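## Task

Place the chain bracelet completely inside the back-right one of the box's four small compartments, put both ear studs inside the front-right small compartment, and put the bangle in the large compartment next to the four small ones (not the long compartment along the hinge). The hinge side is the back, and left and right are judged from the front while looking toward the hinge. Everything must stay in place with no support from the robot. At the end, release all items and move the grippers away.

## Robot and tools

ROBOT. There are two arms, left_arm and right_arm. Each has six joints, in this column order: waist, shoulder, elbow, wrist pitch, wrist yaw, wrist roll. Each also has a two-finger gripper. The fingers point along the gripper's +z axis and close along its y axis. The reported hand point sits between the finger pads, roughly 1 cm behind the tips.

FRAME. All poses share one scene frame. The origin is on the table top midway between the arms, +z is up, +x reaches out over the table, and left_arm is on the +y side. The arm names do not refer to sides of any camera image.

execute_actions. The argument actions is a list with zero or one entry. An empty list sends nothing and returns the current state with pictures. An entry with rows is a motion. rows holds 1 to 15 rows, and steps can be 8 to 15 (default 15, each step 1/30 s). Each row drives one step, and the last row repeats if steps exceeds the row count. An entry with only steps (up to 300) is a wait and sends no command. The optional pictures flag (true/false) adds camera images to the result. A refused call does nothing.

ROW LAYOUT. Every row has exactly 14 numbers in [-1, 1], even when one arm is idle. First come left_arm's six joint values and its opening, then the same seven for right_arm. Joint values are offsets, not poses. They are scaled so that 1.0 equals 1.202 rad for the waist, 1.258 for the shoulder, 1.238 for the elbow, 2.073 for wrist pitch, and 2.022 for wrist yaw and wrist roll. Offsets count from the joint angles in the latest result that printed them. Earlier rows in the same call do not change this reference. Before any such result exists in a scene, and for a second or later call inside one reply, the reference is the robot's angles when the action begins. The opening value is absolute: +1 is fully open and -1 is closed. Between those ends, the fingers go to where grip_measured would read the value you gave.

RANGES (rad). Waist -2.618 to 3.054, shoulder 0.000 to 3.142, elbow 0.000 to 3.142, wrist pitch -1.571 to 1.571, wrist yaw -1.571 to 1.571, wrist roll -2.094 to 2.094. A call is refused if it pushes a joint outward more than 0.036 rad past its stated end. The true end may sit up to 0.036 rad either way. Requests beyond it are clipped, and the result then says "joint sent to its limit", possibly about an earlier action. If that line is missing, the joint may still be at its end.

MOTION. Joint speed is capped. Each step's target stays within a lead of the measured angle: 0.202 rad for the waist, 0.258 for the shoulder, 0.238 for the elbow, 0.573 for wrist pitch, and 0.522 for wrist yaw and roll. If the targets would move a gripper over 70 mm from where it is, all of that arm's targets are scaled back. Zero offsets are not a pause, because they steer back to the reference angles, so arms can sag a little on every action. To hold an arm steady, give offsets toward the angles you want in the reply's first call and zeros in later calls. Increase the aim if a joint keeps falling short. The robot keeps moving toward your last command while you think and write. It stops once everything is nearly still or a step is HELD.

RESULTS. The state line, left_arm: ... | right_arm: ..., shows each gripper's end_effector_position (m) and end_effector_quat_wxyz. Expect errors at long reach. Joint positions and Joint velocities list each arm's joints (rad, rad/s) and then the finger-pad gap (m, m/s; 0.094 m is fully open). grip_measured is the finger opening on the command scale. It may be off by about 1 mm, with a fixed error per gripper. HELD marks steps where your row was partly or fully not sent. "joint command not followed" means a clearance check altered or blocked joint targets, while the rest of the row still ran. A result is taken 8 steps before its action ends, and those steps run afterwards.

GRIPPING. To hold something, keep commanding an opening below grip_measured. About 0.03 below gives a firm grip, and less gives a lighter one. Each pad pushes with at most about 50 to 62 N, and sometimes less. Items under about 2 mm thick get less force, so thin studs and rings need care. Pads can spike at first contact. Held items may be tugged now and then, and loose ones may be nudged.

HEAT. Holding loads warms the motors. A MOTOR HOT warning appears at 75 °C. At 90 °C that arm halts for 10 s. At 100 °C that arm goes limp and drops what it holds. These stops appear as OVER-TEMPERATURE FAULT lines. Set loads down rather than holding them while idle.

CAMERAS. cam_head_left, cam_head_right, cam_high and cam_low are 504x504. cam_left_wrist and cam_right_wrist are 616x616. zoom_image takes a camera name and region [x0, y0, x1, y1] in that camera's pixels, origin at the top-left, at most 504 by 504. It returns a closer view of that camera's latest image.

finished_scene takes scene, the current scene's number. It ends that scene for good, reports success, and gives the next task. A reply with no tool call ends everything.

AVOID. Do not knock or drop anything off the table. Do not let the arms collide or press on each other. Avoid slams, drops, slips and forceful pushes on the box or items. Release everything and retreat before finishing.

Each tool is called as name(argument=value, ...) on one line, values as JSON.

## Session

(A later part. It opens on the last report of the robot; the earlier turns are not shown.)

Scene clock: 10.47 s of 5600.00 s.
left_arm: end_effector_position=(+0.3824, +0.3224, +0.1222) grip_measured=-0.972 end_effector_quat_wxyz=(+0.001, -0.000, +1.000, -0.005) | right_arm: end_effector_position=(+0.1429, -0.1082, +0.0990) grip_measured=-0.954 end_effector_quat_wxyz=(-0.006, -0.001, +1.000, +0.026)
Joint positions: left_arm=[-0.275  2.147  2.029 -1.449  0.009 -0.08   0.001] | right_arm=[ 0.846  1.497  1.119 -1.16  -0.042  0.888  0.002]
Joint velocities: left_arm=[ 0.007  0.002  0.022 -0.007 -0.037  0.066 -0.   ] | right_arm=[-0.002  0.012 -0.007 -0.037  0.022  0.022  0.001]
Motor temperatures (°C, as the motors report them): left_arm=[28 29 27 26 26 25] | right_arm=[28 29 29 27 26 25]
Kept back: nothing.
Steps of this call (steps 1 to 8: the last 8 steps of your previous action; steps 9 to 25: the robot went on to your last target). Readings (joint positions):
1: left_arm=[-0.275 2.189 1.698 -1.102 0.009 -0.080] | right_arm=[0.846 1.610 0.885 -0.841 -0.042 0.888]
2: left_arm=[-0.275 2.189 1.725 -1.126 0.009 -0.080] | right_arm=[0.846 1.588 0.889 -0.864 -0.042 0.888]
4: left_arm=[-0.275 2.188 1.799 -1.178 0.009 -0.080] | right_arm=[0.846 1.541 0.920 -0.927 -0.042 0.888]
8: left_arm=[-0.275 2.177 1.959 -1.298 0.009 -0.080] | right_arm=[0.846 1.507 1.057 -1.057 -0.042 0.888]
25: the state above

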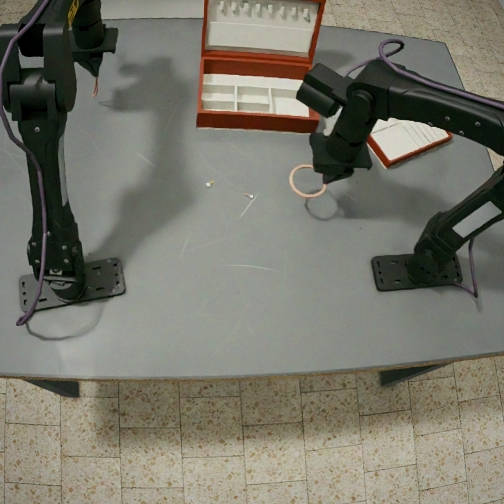

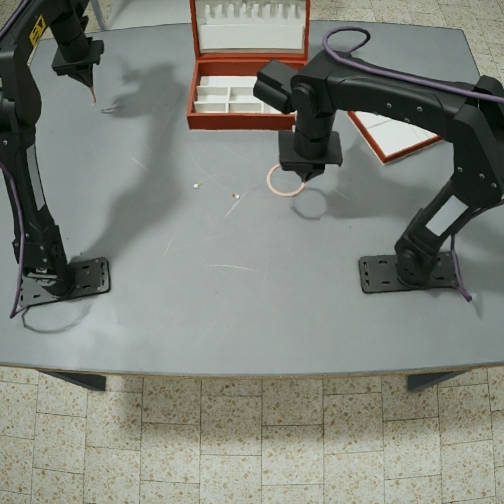

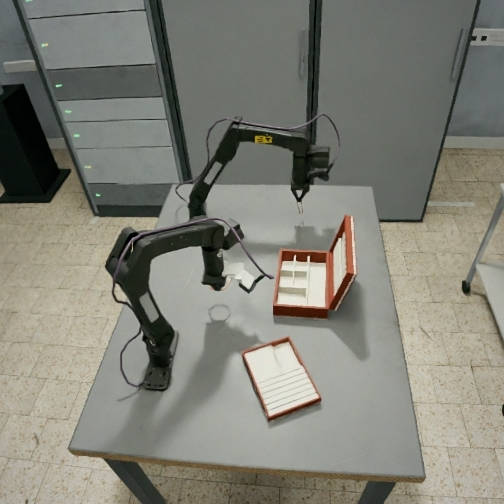

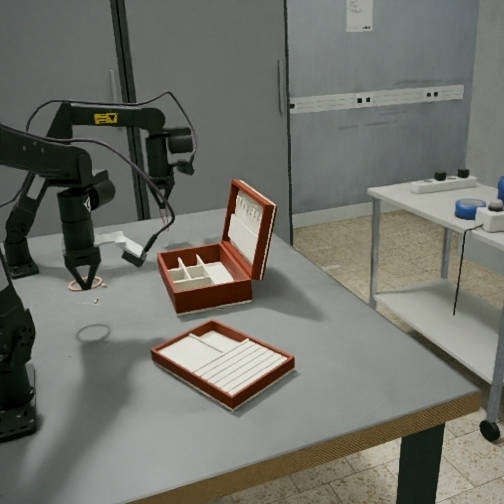

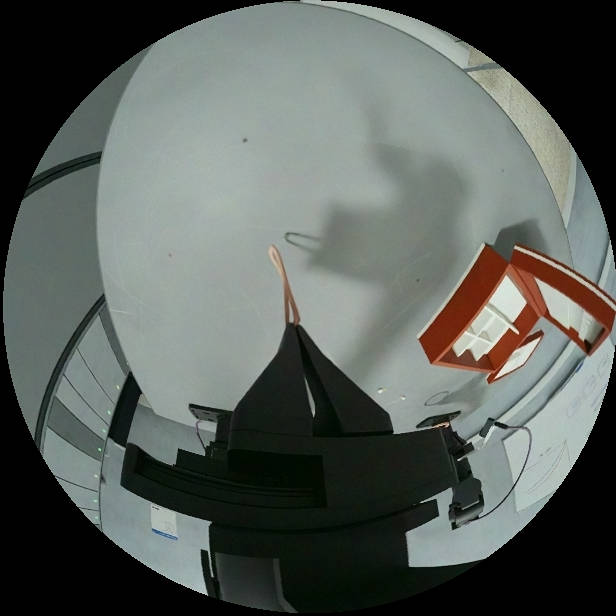

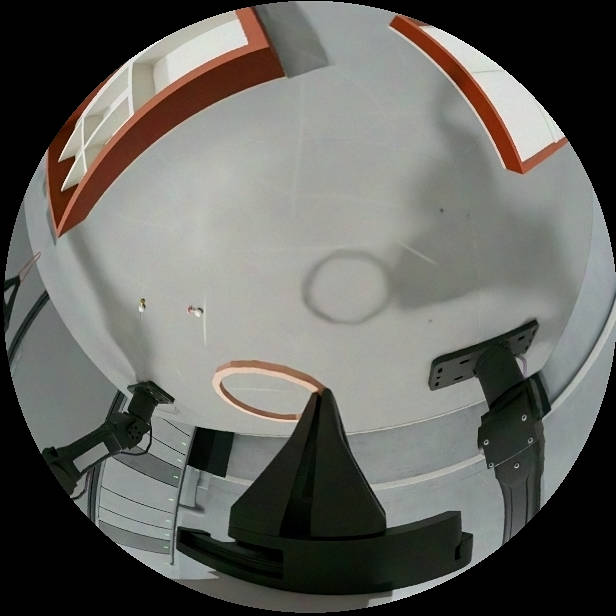

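execute_actions(actions=[{"rows":[[0,0,0.01,0,0,0,-1,-0.02,0,0.05,-0.01,0,-0.01,-0.985],[0,0,0.01,0,0,0,-1,-0.05,0.02,0.11,-0.02,0,-0.03,-0.985],[0,0,0.01,0,0,0,-1,-0.08,0.05,0.17,-0.03,0,-0.04,-0.985],[0,0,0.01,0,0,0,-1,-0.11,0.09,0.23,-0.04,0,-0.06,-0.985],[0,0,0.01,0,0,0,-1,-0.14,0.13,0.29,-0.06,0,-0.07,-0.985],[0,0,0.01,0,0,0,-1,-0.17,0.17,0.35,-0.07,0,-0.09,-0.985],[0,0,0.01,0,0,0,-1,-0.2,0.21,0.41,-0.08,0,-0.1,-0.985],[0,0,0.01,0,0,0,-1,-0.23,0.26,0.47,-0.1,0,-0.12,-0.985],[0,0,0.01,0,0,0,-1,-0.26,0.31,0.53,-0.11,0,-0.13,-0.985],[0,0,0.01,0,0,0,-1,-0.29,0.36,0.59,-0.12,0,-0.15,-0.985],[0,0,0.01,0,0,0,-1,-0.32,0.41,0.65,-0.13,0,-0.16,-0.985],[0,0,0.01,0,0,0,-1,-0.35,0.46,0.71,-0.14,0,-0.18,-0.985],[0,0,0.01,0,0,0,-1,-0.37,0.51,0.77,-0.152,0,-0.187,-0.985],[0,0,0.01,0,0,0,-1,-0.37,0.56,0.82,-0.152,0,-0.187,-0.985],[0,0,0.01,0,0,0,-1,-0.37,0.6,0.86,-0.152,0,-0.187,-0.985]],"steps":15}])

execute_actions(actions=[{"steps":35}], pictures=true)

Scene clock: 11.87 s of 5600.00 s.
left_arm: end_effector_position=(+0.3816, +0.3225, +0.1222) grip_measured=-0.976 end_effector_quat_wxyz=(-0.000, -0.000, +1.000, -0.005) | right_arm: end_effector_position=(+0.2254, -0.0885, +0.1499) grip_measured=-0.970 end_effector_quat_wxyz=(+0.027, +0.029, +0.997, +0.062)
Joint positions: left_arm=[-0.275  2.147  2.029 -1.452  0.009 -0.08   0.001] | right_arm=[ 0.682  1.668  1.487 -1.264 -0.054  0.785  0.001]
Joint velocities: left_arm=[ 0.012  0.002  0.002  0.022  0.007  0.022 -0.001] | right_arm=[-1.048  1.311  2.352 -0.242  0.007 -0.696  0.   ]
Motor temperatures (°C, as the motors report them): left_arm=[28 29 27 26 26 25] | right_arm=[28 29 29 27 26 25]
Steps of this call (steps 1 to 30: the robot went on to your last target; steps 31 to 35: nothing new was sent; steps 36 to 42: the first 7 steps of this action). Readings (joint positions):
36: left_arm=[-0.275 2.147 2.029 -1.452 0.009 -0.080] | right_arm=[0.844 1.498 1.123 -1.166 -0.043 0.886]
37: left_arm=[-0.275 2.147 2.029 -1.452 0.009 -0.080] | right_arm=[0.835 1.504 1.144 -1.182 -0.046 0.877]
39: left_arm=[-0.275 2.147 2.029 -1.452 0.009 -0.080] | right_arm=[0.788 1.546 1.247 -1.226 -0.052 0.849]
42: the state above

Scene clock: 13.03 s of 5600.00 s.
left_arm: end_effector_position=(+0.3816, +0.3225, +0.1222) grip_measured=-0.976 end_effector_quat_wxyz=(-0.000, -0.000, +1.000, -0.005) | right_arm: end_effector_position=(+0.3790, -0.1200, +0.1037) grip_measured=-0.970 end_effector_quat_wxyz=(-0.015, +0.038, +0.999, +0.016)
Joint positions: left_arm=[-0.275  2.147  2.029 -1.452  0.009 -0.08   0.001] | right_arm=[ 0.397  2.272  2.157 -1.467 -0.042  0.516  0.001]
Joint velocities: left_arm=[ 0.002 -0.012 -0.002 -0.022  0.007 -0.022  0.001] | right_arm=[ 0.002  0.002  0.007 -0.051 -0.037 -0.007 -0.   ]
Motor temperatures (°C, as the motors report them): left_arm=[28 29 27 26 26 25] | right_arm=[28 30 29 27 26 25]
Kept back: nothing.
Steps of this call (steps 1 to 8: the last 8 steps of your previous action; steps 9 to 35: the robot went on to your last target). Readings (joint positions):
1: left_arm=[-0.275 2.147 2.029 -1.452 0.009 -0.080] | right_arm=[0.644 1.717 1.568 -1.276 -0.054 0.760]
2: left_arm=[-0.275 2.147 2.029 -1.452 0.009 -0.080] | right_arm=[0.608 1.770 1.648 -1.292 -0.055 0.735]
4: left_arm=[-0.275 2.147 2.029 -1.452 0.009 -0.080] | right_arm=[0.535 1.886 1.802 -1.325 -0.054 0.680]
8: left_arm=[-0.275 2.147 2.029 -1.452 0.009 -0.080] | right_arm=[0.412 2.142 2.081 -1.390 -0.050 0.586]
35: the state above

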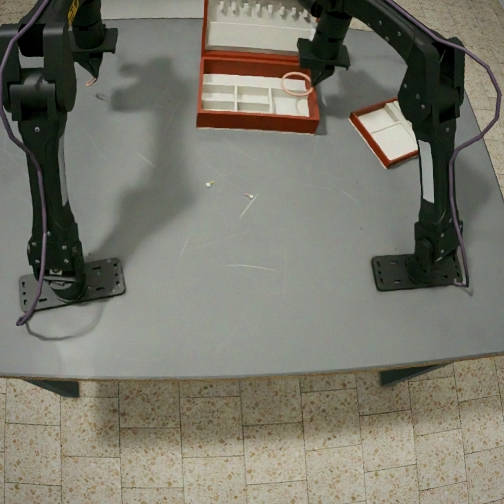

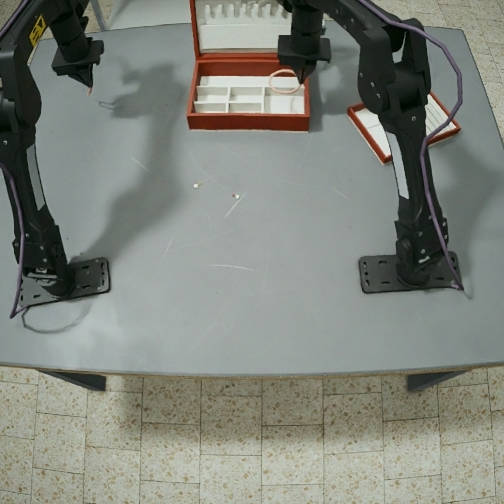

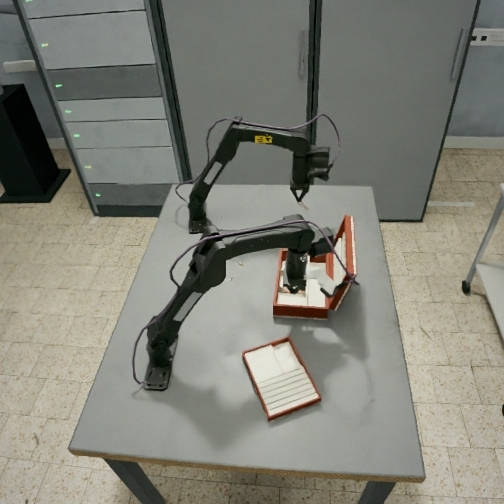

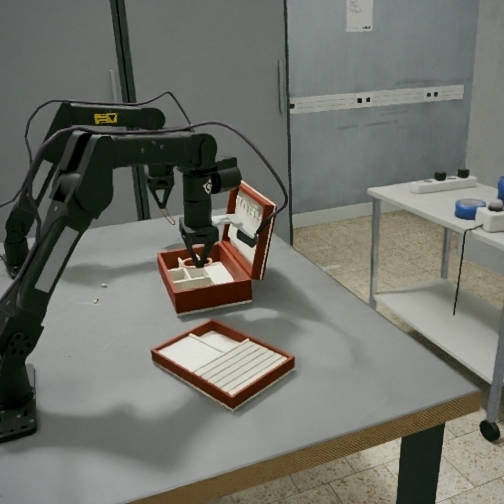

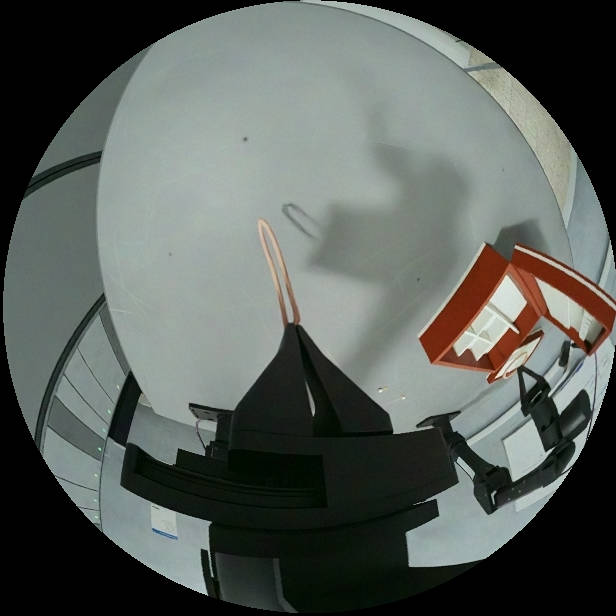

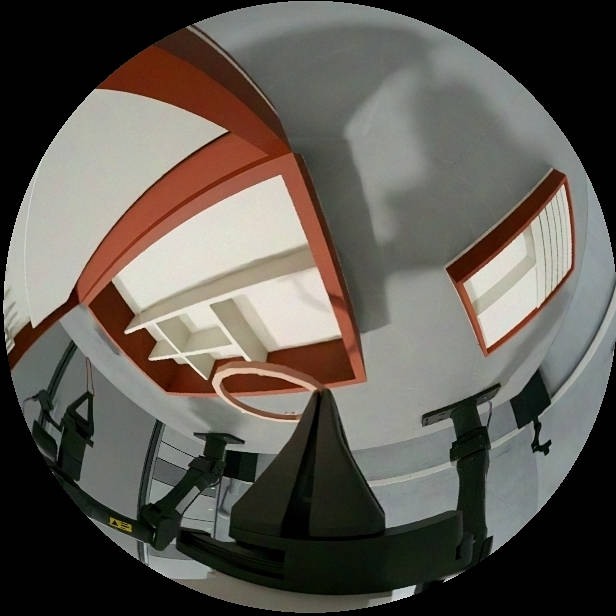

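execute_actions(actions=[{"rows":[[0,0,0.01,0,0,0,-1,0.03,-0.01,0,0,0,0,-0.985],[0,0,0.01,0,0,0,-1,0.03,-0.01,-0.02,0.015,0,0,-0.985],[0,0,0.01,0,0,0,-1,0.03,-0.01,-0.04,0.03,0,0,-0.985],[0,0,0.01,0,0,0,-1,0.03,-0.01,-0.06,0.045,0,0,-0.985],[0,0,0.01,0,0,0,-1,0.03,-0.01,-0.08,0.06,0,0,-0.985],[0,0,0.01,0,0,0,-1,0.03,-0.01,-0.1,0.07,0,0,-0.985],[0,0,0.01,0,0,0,-1,0.03,-0.01,-0.125,0.082,0,0,-0.985]],"steps":15}])

execute_actions(actions=[{"steps":18}], pictures=true)

Scene clock: 14.03 s of 5600.00 s.
left_arm: end_effector_position=(+0.3816, +0.3225, +0.1222) grip_measured=-0.976 end_effector_quat_wxyz=(-0.000, -0.000, +1.000, -0.005) | right_arm: end_effector_position=(+0.3727, -0.1073, +0.0827) grip_measured=-0.970 end_effector_quat_wxyz=(-0.016, +0.022, +1.000, +0.015)
Joint positions: left_arm=[-0.275  2.147  2.029 -1.452  0.009 -0.08   0.001] | right_arm=[ 0.429  2.267  2.066 -1.384 -0.042  0.516  0.001]
Joint velocities: left_arm=[-0.007 -0.007 -0.012 -0.051  0.022  0.022  0.   ] | right_arm=[ 0.09  -0.022 -0.784  0.564 -0.022 -0.007  0.001]
Motor temperatures (°C, as the motors report them): left_arm=[28 29 27 26 26 25] | right_arm=[28 30 29 26 26 25]
Steps of this call (steps 1 to 15: the robot went on to your last target; steps 16 to 23: nothing new was sent; steps 24 to 30: the first 7 steps of this action). Readings (joint positions):
24: left_arm=[-0.275 2.147 2.029 -1.452 0.009 -0.080] | right_arm=[0.399 2.272 2.157 -1.467 -0.042 0.516]
25: left_arm=[-0.275 2.147 2.029 -1.452 0.009 -0.080] | right_arm=[0.403 2.272 2.155 -1.464 -0.042 0.516]
27: left_arm=[-0.275 2.147 2.029 -1.452 0.009 -0.080] | right_arm=[0.415 2.269 2.134 -1.441 -0.042 0.516]
30: the state above

Scene clock: 14.63 s of 5600.00 s.
left_arm: end_effector_position=(+0.3816, +0.3225, +0.1222) grip_measured=-0.976 end_effector_quat_wxyz=(-0.000, -0.000, +1.000, -0.005) | right_arm: end_effector_position=(+0.3748, -0.1047, +0.0648) grip_measured=-0.970 end_effector_quat_wxyz=(-0.013, +0.021, +1.000, +0.017)
Joint positions: left_arm=[-0.275  2.147  2.029 -1.452  0.009 -0.08   0.001] | right_arm=[ 0.433  2.274  2.006 -1.31  -0.042  0.516  0.001]
Joint velocities: left_arm=[-0.027  0.002 -0.002 -0.022  0.022 -0.022  0.   ] | right_arm=[-0.007  0.017 -0.002 -0.037  0.051  0.007 -0.   ]
Motor temperatures (°C, as the motors report them): left_arm=[28 30 27 26 26 25] | right_arm=[28 30 29 26 26 25]
Kept back: nothing.
Steps of this call (steps 1 to 8: the last 8 steps of your previous action; steps 9 to 18: the robot went on to your last target). Readings (joint positions):
1: left_arm=[-0.275 2.147 2.029 -1.452 0.009 -0.080] | right_arm=[0.432 2.267 2.043 -1.367 -0.042 0.516]
2: left_arm=[-0.275 2.147 2.029 -1.452 0.009 -0.080] | right_arm=[0.433 2.269 2.024 -1.357 -0.042 0.516]
4: left_arm=[-0.275 2.147 2.029 -1.452 0.009 -0.080] | right_arm=[0.433 2.273 2.008 -1.345 -0.042 0.516]
8: left_arm=[-0.275 2.147 2.029 -1.452 0.009 -0.080] | right_arm=[0.433 2.274 2.006 -1.324 -0.042 0.516]
18: the state above

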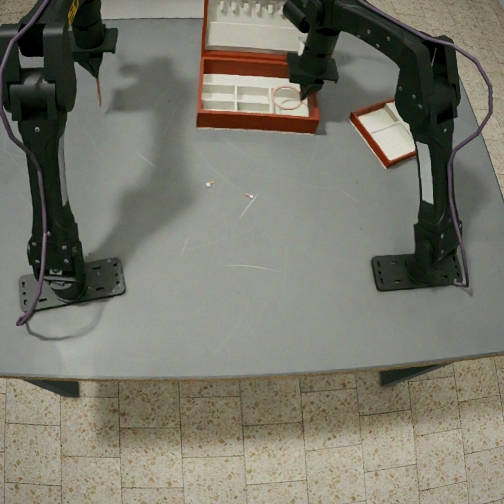

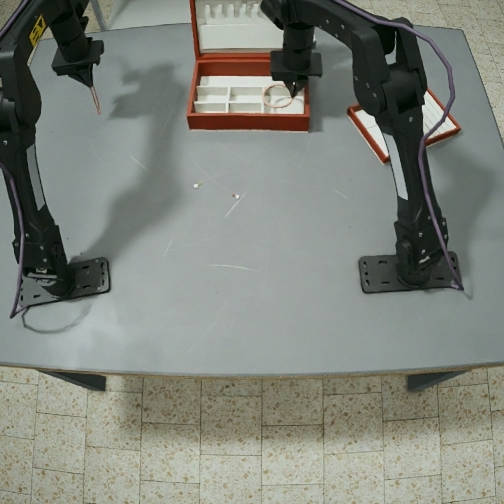

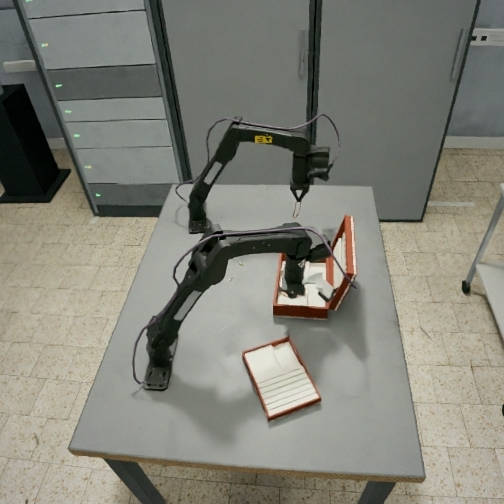

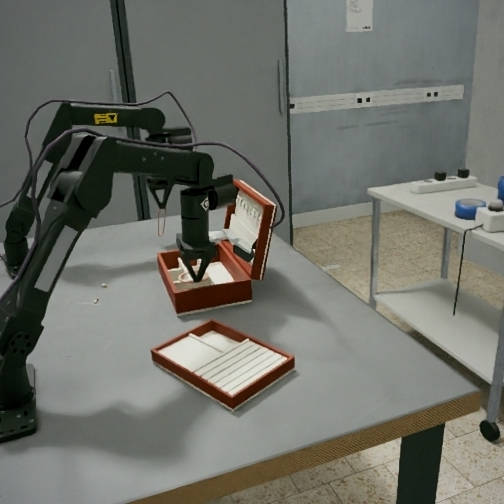

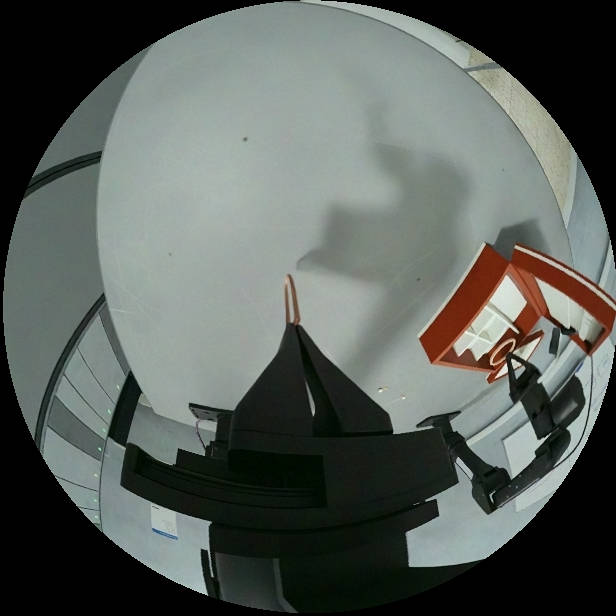

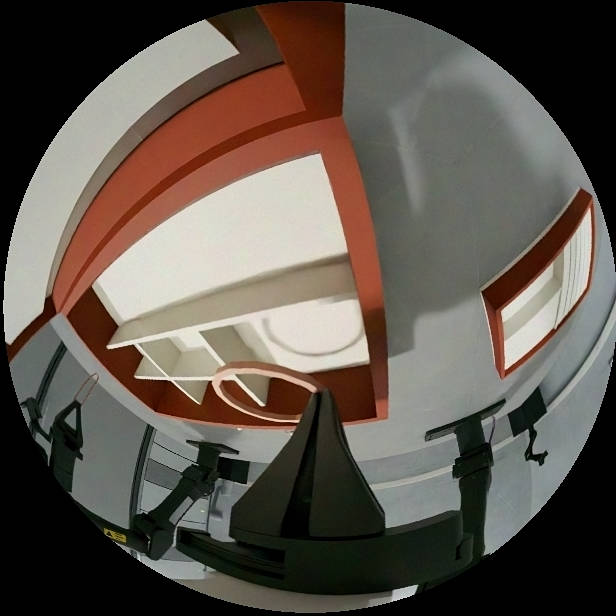

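execute_actions(actions=[{"rows":[[0,0,0.01,0,0,0,-1,-0.02,0,0.01,0,0,0,-0.985],[0,0,0.01,0,0,0,-1,-0.032,0,0.01,0,0,0,-0.985],[0,0,0.01,0,0,0,-1,-0.032,0,0.01,0,0,0,-0.985],[0,0,0.01,0,0,0,-1,-0.032,0,0.01,0,0,0,-0.985],[0,0,0.01,0,0,0,-1,-0.032,0.01,0.01,0.01,0,0,-0.985],[0,0,0.01,0,0,0,-1,-0.032,0.02,0.01,0.015,0,0,-0.985],[0,0,0.01,0,0,0,-1,-0.032,0.03,0.01,0.022,0,0,-0.985]],"steps":15}])

execute_actions(actions=[{"steps":18}], pictures=true)

Scene clock: 15.63 s of 5600.00 s.
left_arm: end_effector_position=(+0.3816, +0.3225, +0.1222) grip_measured=-0.976 end_effector_quat_wxyz=(-0.000, -0.000, +1.000, -0.005) | right_arm: end_effector_position=(+0.3789, -0.1122, +0.0632) grip_measured=-0.970 end_effector_quat_wxyz=(-0.016, +0.030, +0.999, +0.020)
Joint positions: left_arm=[-0.275  2.147  2.029 -1.452  0.009 -0.08   0.001] | right_arm=[ 0.41   2.278  2.006 -1.308 -0.051  0.513  0.001]
Joint velocities: left_arm=[ 0.012  0.007  0.002 -0.051 -0.095 -0.022  0.   ] | right_arm=[-0.066  0.09  -0.017  0.183 -0.081 -0.051 -0.   ]
Motor temperatures (°C, as the motors report them): left_arm=[28 30 27 26 26 25] | right_arm=[28 31 29 26 26 25]
Steps of this call (steps 1 to 15: the robot went on to your last target; steps 16 to 23: nothing new was sent; steps 24 to 30: the first 7 steps of this action). Readings (joint positions):
24: left_arm=[-0.275 2.147 2.029 -1.452 0.009 -0.080] | right_arm=[0.431 2.274 2.006 -1.309 -0.043 0.516]
25: left_arm=[-0.275 2.147 2.029 -1.452 0.009 -0.080] | right_arm=[0.428 2.274 2.006 -1.309 -0.043 0.516]
27: left_arm=[-0.275 2.147 2.029 -1.452 0.009 -0.080] | right_arm=[0.419 2.274 2.006 -1.310 -0.049 0.514]
30: the state above

Scene clock: 16.23 s of 5600.00 s.
left_arm: end_effector_position=(+0.3816, +0.3225, +0.1222) grip_measured=-0.976 end_effector_quat_wxyz=(-0.000, -0.000, +1.000, -0.005) | right_arm: end_effector_position=(+0.3817, -0.1131, +0.0523) grip_measured=-0.970 end_effector_quat_wxyz=(-0.021, +0.033, +0.999, +0.018)
Joint positions: left_arm=[-0.275  2.147  2.029 -1.452  0.009 -0.08   0.001] | right_arm=[ 0.405  2.303  2.006 -1.294 -0.051  0.514  0.001]
Joint velocities: left_arm=[ 0.002 -0.007 -0.017  0.007 -0.095 -0.022  0.   ] | right_arm=[-0.002 -0.007 -0.012  0.081  0.022  0.022  0.   ]
Motor temperatures (°C, as the motors report them): left_arm=[28 30 27 26 26 25] | right_arm=[28 31 29 26 26 25]
Kept back: nothing.
Steps of this call (steps 1 to 8: the last 8 steps of your previous action; steps 9 to 18: the robot went on to your last target). Readings (joint positions):
1: left_arm=[-0.275 2.147 2.029 -1.452 0.009 -0.080] | right_arm=[0.408 2.282 2.006 -1.305 -0.051 0.513]
2: left_arm=[-0.275 2.147 2.029 -1.452 0.009 -0.080] | right_arm=[0.407 2.286 2.006 -1.302 -0.051 0.513]
4: left_arm=[-0.275 2.147 2.029 -1.452 0.009 -0.080] | right_arm=[0.405 2.296 2.006 -1.298 -0.051 0.513]
8: left_arm=[-0.275 2.147 2.029 -1.452 0.009 -0.080] | right_arm=[0.405 2.303 2.006 -1.296 -0.051 0.514]
18: the state above

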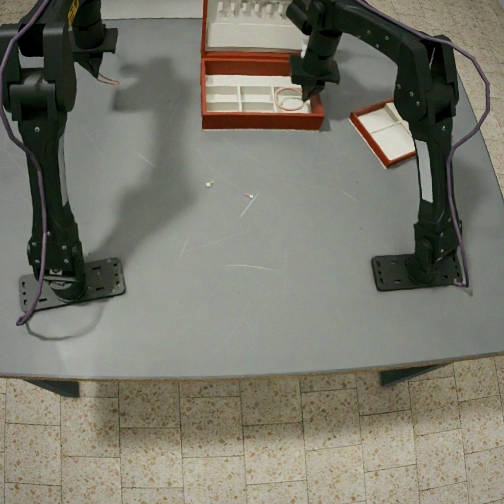

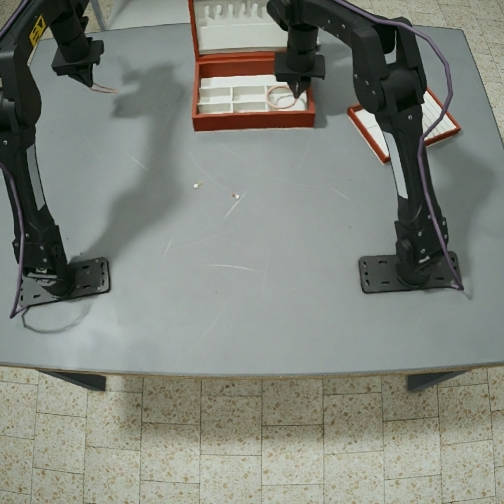

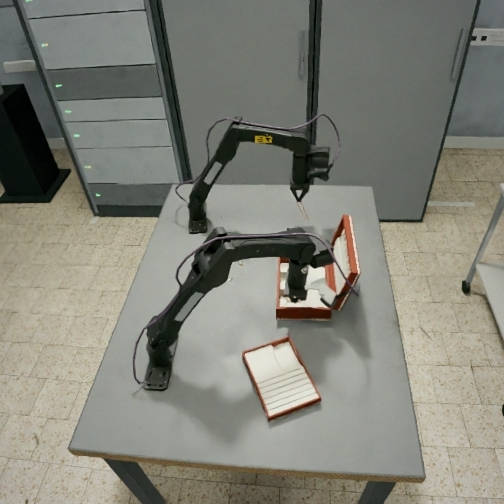

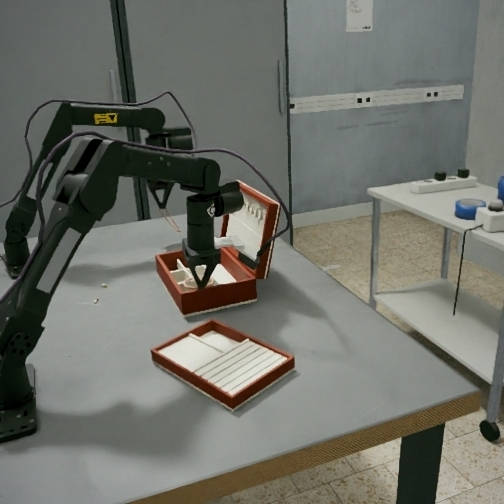

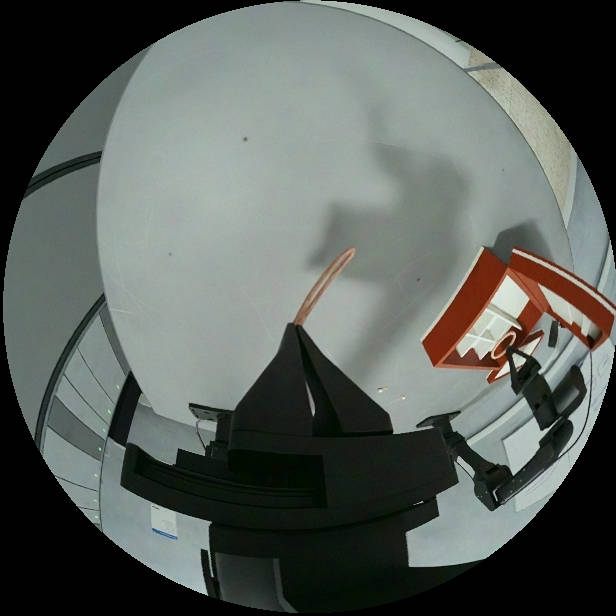

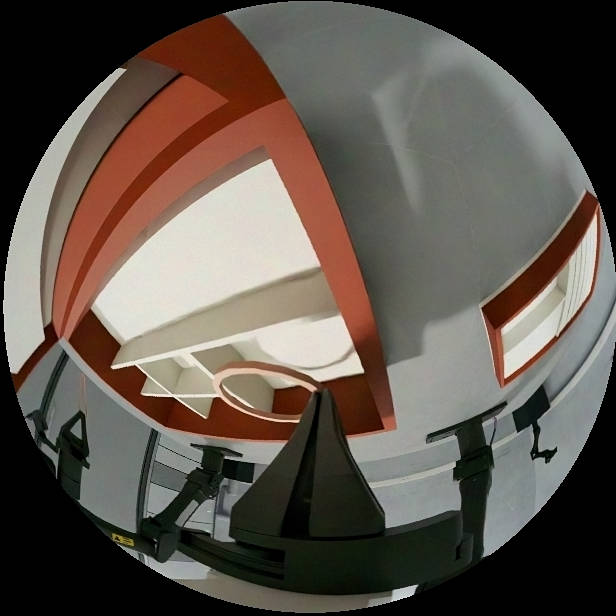

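execute_actions(actions=[{"rows":[[0,0,0.01,0,0,0,-1,0.01,-0.02,0.01,-0.01,0,0,-0.985],[0,0,0.01,0,0,0,-1,0.01,-0.04,0.01,-0.02,0,0,-0.985],[0,0,0.01,0,0,0,-1,0.01,-0.06,0.02,-0.03,0,0,-0.985],[0,0,0.01,0,0,0,-1,0.01,-0.08,0.02,-0.04,0,0,-0.985],[0,0,0.01,0,0,0,-1,0.01,-0.1,0.02,-0.05,0,0,-0.985],[0,0,0.01,0,0,0,-1,0.01,-0.1,0.02,-0.05,0,0,-0.985],[0,0,0.01,0,0,0,-1,0.01,-0.1,0.02,-0.05,0,0,-0.985],[0,0,0.01,0,0,0,-1,0.02,-0.1,0.02,-0.05,0,0.05,-0.985],[0,0,0.01,0,0,0,-1,0.03,-0.1,0.02,-0.05,0,0.12,-0.985],[0,0,0.01,0,0,0,-1,0.04,-0.1,0.02,-0.05,0,0.2,-0.985],[0,0,0.01,0,0,0,-1,0.05,-0.1,0.02,-0.05,0,0.3,-0.985],[0,0,0.01,0,0,0,-1,0.065,-0.1,0.02,-0.05,0,0.4,-0.985],[0,0,0.01,0,0,0,-1,0.065,-0.1,0.02,-0.05,0,0.52,-0.985],[0,0,0.01,0,0,0,-1,0.065,-0.1,0.02,-0.05,0,0.64,-0.985],[0,0,0.01,0,0,0,-1,0.065,-0.1,0.02,-0.05,0,0.765,-0.985]],"steps":15}])

execute_actions(actions=[{"steps":40}], pictures=true)

Scene clock: 17.77 s of 5600.00 s.
left_arm: end_effector_position=(+0.3816, +0.3225, +0.1222) grip_measured=-0.976 end_effector_quat_wxyz=(-0.000, -0.000, +1.000, -0.005) | right_arm: end_effector_position=(+0.3709, -0.1162, +0.0826) grip_measured=-0.970 end_effector_quat_wxyz=(-0.015, +0.031, +0.999, +0.021)
Joint positions: left_arm=[-0.275  2.147  2.029 -1.452  0.009 -0.08   0.001] | right_arm=[ 0.409  2.231  2.006 -1.353 -0.051  0.514  0.001]
Joint velocities: left_arm=[-0.022  0.007 -0.007 -0.022 -0.037 -0.037 -0.   ] | right_arm=[-0.002 -0.618  0.002 -0.227 -0.022 -0.081  0.   ]
Motor temperatures (°C, as the motors report them): left_arm=[28 30 28 26 26 25] | right_arm=[28 32 30 26 26 25]
Steps of this call (steps 1 to 15: the robot went on to your last target; steps 16 to 39: nothing new was sent; steps 40 to 46: the first 7 steps of this action). Readings (joint positions):
40: left_arm=[-0.275 2.147 2.029 -1.452 0.009 -0.080] | right_arm=[0.405 2.303 2.006 -1.296 -0.051 0.514]
41: left_arm=[-0.275 2.147 2.029 -1.452 0.009 -0.080] | right_arm=[0.406 2.301 2.006 -1.301 -0.051 0.514]
43: left_arm=[-0.275 2.147 2.029 -1.452 0.009 -0.080] | right_arm=[0.408 2.286 2.006 -1.318 -0.051 0.514]
46: the state above

Scene clock: 19.10 s of 5600.00 s.
left_arm: end_effector_position=(+0.3816, +0.3225, +0.1222) grip_measured=-0.976 end_effector_quat_wxyz=(-0.000, -0.000, +1.000, -0.005) | right_arm: end_effector_position=(+0.3503, -0.0877, +0.1069) grip_measured=-0.970 end_effector_quat_wxyz=(-0.023, +0.689, +0.724, +0.020)
Joint positions: left_arm=[-0.275  2.147  2.029 -1.452  0.009 -0.08   0.001] | right_arm=[ 0.488  2.177  2.015 -1.382 -0.056  2.053  0.001]
Joint velocities: left_arm=[ 0.002 -0.022 -0.007 -0.022 -0.022 -0.007  0.001] | right_arm=[ 0.002  0.012 -0.007  0.022 -0.066 -0.022 -0.001]
Motor temperatures (°C, as the motors report them): left_arm=[28 30 28 26 26 25] | right_arm=[28 32 30 26 26 25]
Kept back: nothing.
Steps of this call (steps 1 to 8: the last 8 steps of your previous action; steps 9 to 40: the robot went on to your last target). Readings (joint positions):
1: left_arm=[-0.275 2.147 2.029 -1.452 0.009 -0.080] | right_arm=[0.410 2.212 2.006 -1.360 -0.051 0.529]
2: left_arm=[-0.275 2.147 2.029 -1.452 0.009 -0.080] | right_arm=[0.413 2.195 2.006 -1.366 -0.051 0.569]
4: left_arm=[-0.275 2.147 2.029 -1.452 0.009 -0.080] | right_arm=[0.427 2.178 2.013 -1.376 -0.051 0.722]
8: left_arm=[-0.275 2.147 2.029 -1.452 0.009 -0.080] | right_arm=[0.474 2.177 2.015 -1.381 -0.052 1.123]
40: the state above

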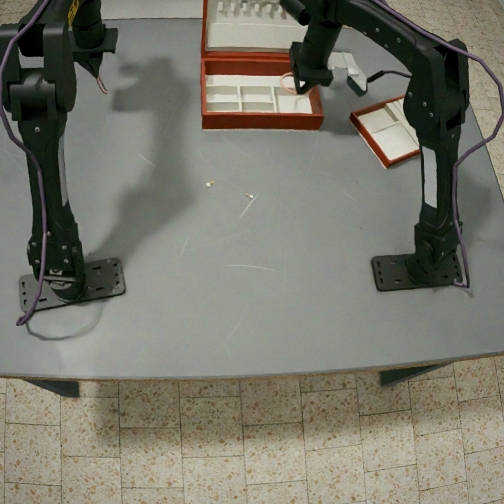

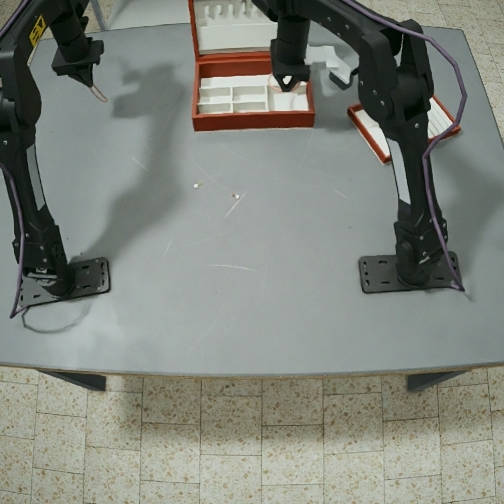

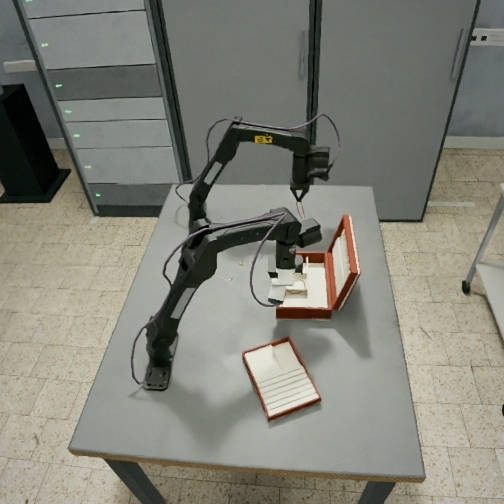

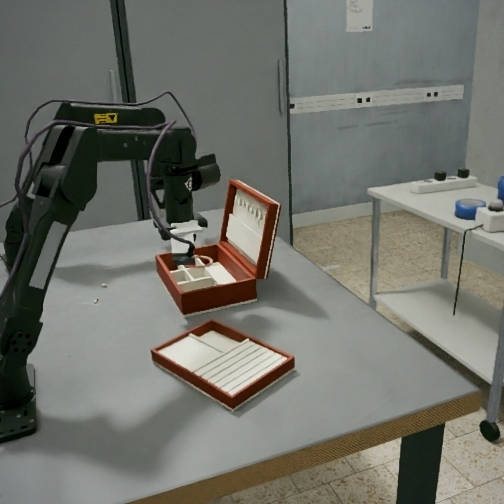

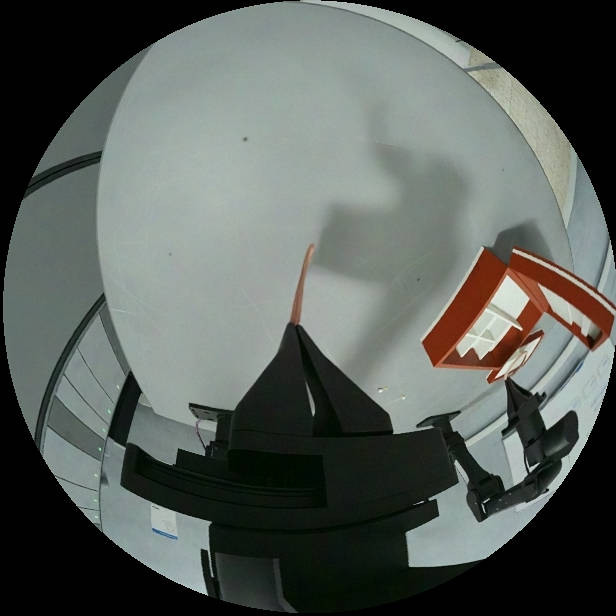

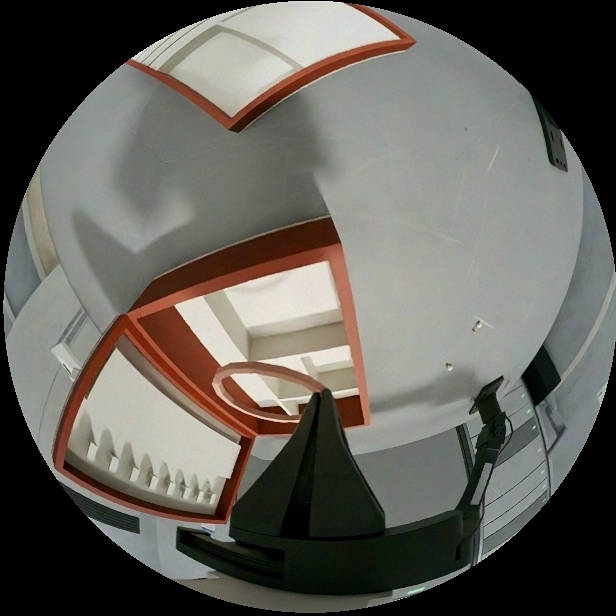

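execute_actions(actions=[{"rows":[[0,0,0.01,0,0,0,-1,-0.012,-0.03,-0.02,0,0,0,-0.985],[0,0,0.01,0,0,0,-1,-0.012,-0.03,-0.04,0.01,0,0,-0.985],[0,0,0.01,0,0,0,-1,-0.012,-0.03,-0.06,0.02,0,0,-0.985],[0,0,0.01,0,0,0,-1,-0.012,-0.03,-0.08,0.035,0,0,-0.985],[0,0,0.01,0,0,0,-1,-0.012,-0.03,-0.1,0.05,0,0,-0.985],[0,0,0.01,0,0,0,-1,-0.012,-0.03,-0.12,0.06,0,0,-0.985],[0,0,0.01,0,0,0,-1,-0.012,-0.03,-0.14,0.075,0,0,-0.985],[0,0,0.01,0,0,0,-1,-0.012,-0.03,-0.16,0.084,0,0,-0.985],[0,0,0.01,0,0,0,-1,-0.012,-0.03,-0.18,0.084,0,0,-0.985]],"steps":15}])

execute_actions(actions=[{"steps":18}], pictures=true)

Scene clock: 20.33 s of 5600.00 s.
left_arm: end_effector_position=(+0.3816, +0.3225, +0.1222) grip_measured=-0.976 end_effector_quat_wxyz=(-0.000, -0.000, +1.000, -0.005) | right_arm: end_effector_position=(+0.3453, -0.0940, +0.0904) grip_measured=-0.970 end_effector_quat_wxyz=(-0.024, +0.692, +0.721, +0.017)
Joint positions: left_arm=[-0.275  2.147  2.029 -1.452  0.009 -0.08   0.001] | right_arm=[ 0.481  2.148  1.902 -1.307 -0.056  2.054  0.001]
Joint velocities: left_arm=[-0.012 -0.002  0.007  0.007 -0.022  0.007  0.001] | right_arm=[-0.042 -0.007 -0.676  0.564  0.037 -0.007  0.   ]
Motor temperatures (°C, as the motors report them): left_arm=[28 31 28 26 26 25] | right_arm=[28 32 30 26 26 25]
Steps of this call (steps 1 to 15: the robot went on to your last target; steps 16 to 30: nothing new was sent; steps 31 to 37: the first 7 steps of this action). Readings (joint positions):
31: left_arm=[-0.275 2.147 2.029 -1.452 0.009 -0.080] | right_arm=[0.488 2.175 2.012 -1.381 -0.056 2.054]
32: left_arm=[-0.275 2.147 2.029 -1.452 0.009 -0.080] | right_arm=[0.487 2.171 2.003 -1.375 -0.056 2.054]
34: left_arm=[-0.275 2.147 2.029 -1.452 0.009 -0.080] | right_arm=[0.484 2.158 1.970 -1.356 -0.056 2.054]
37: the state above

Scene clock: 20.93 s of 5600.00 s.
left_arm: end_effector_position=(+0.3816, +0.3225, +0.1222) grip_measured=-0.976 end_effector_quat_wxyz=(-0.000, -0.000, +1.000, -0.005) | right_arm: end_effector_position=(+0.3429, -0.0956, +0.0636) grip_measured=-0.970 end_effector_quat_wxyz=(-0.025, +0.692, +0.721, +0.013)
Joint positions: left_arm=[-0.275  2.147  2.029 -1.452  0.009 -0.08   0.001] | right_arm=[ 0.481  2.15   1.799 -1.209 -0.056  2.054  0.001]
Joint velocities: left_arm=[ 0.002 -0.032 -0.002  0.022 -0.066 -0.051 -0.001] | right_arm=[-0.012  0.012 -0.012 -0.007 -0.022  0.037  0.002]
Motor temperatures (°C, as the motors report them): left_arm=[28 31 28 26 26 25] | right_arm=[28 32 30 26 26 25]
Kept back: nothing.
Steps of this call (steps 1 to 8: the last 8 steps of your previous action; steps 9 to 18: the robot went on to your last target). Readings (joint positions):
1: left_arm=[-0.275 2.147 2.029 -1.452 0.009 -0.080] | right_arm=[0.481 2.148 1.877 -1.287 -0.056 2.054]
2: left_arm=[-0.275 2.147 2.029 -1.452 0.009 -0.080] | right_arm=[0.481 2.148 1.850 -1.268 -0.056 2.054]
4: left_arm=[-0.275 2.147 2.029 -1.452 0.009 -0.080] | right_arm=[0.481 2.149 1.811 -1.248 -0.056 2.054]
8: left_arm=[-0.275 2.147 2.029 -1.452 0.009 -0.080] | right_arm=[0.481 2.150 1.799 -1.227 -0.056 2.054]
18: the state above

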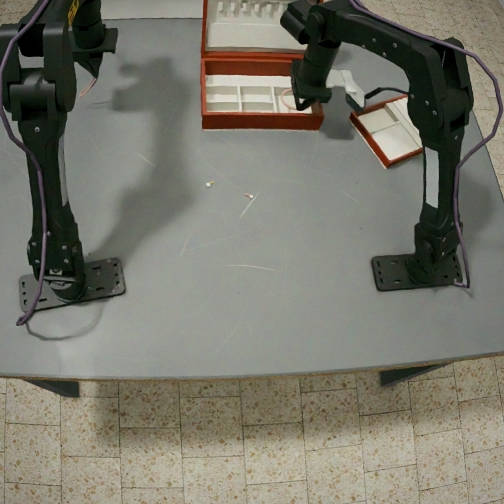

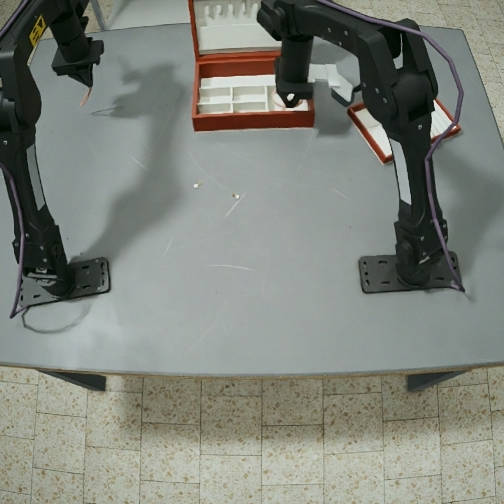

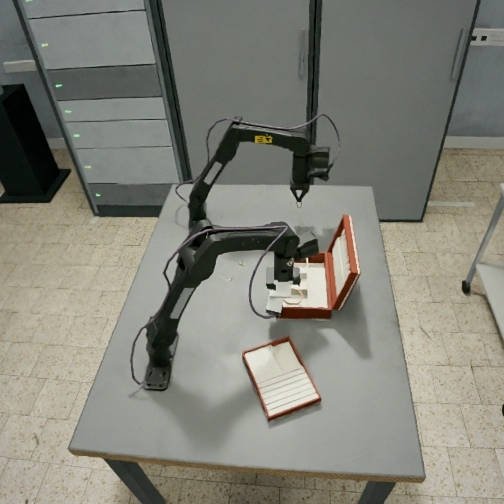

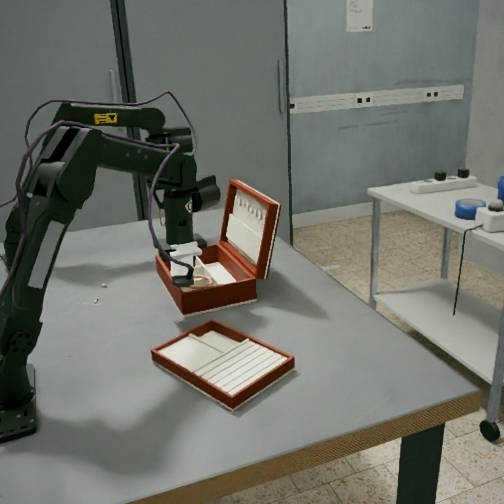

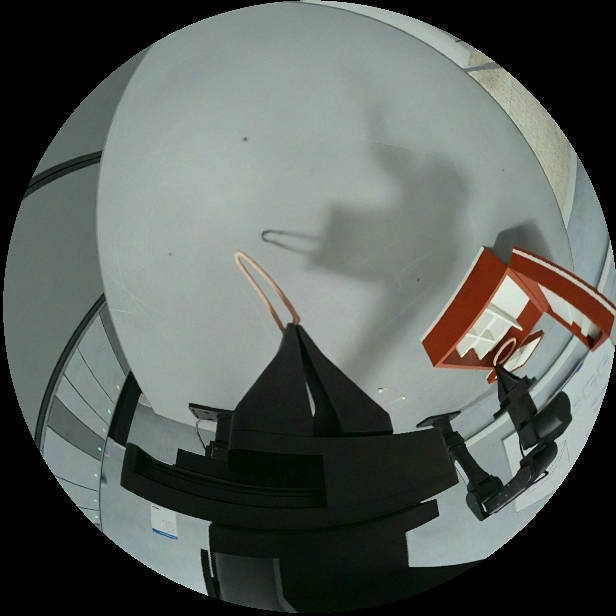

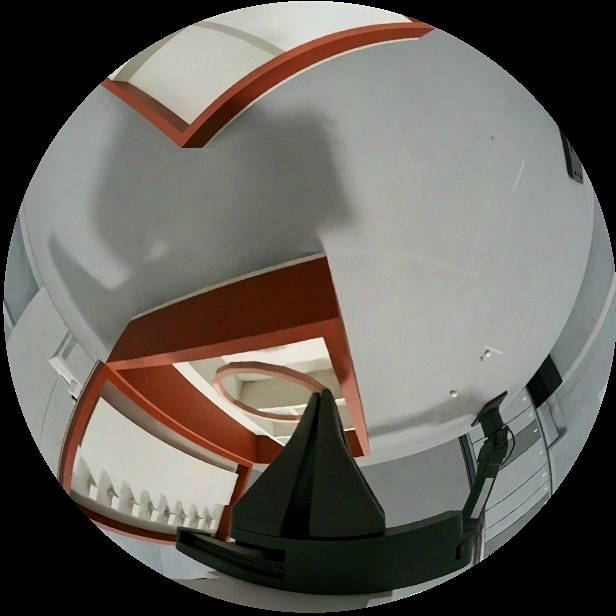

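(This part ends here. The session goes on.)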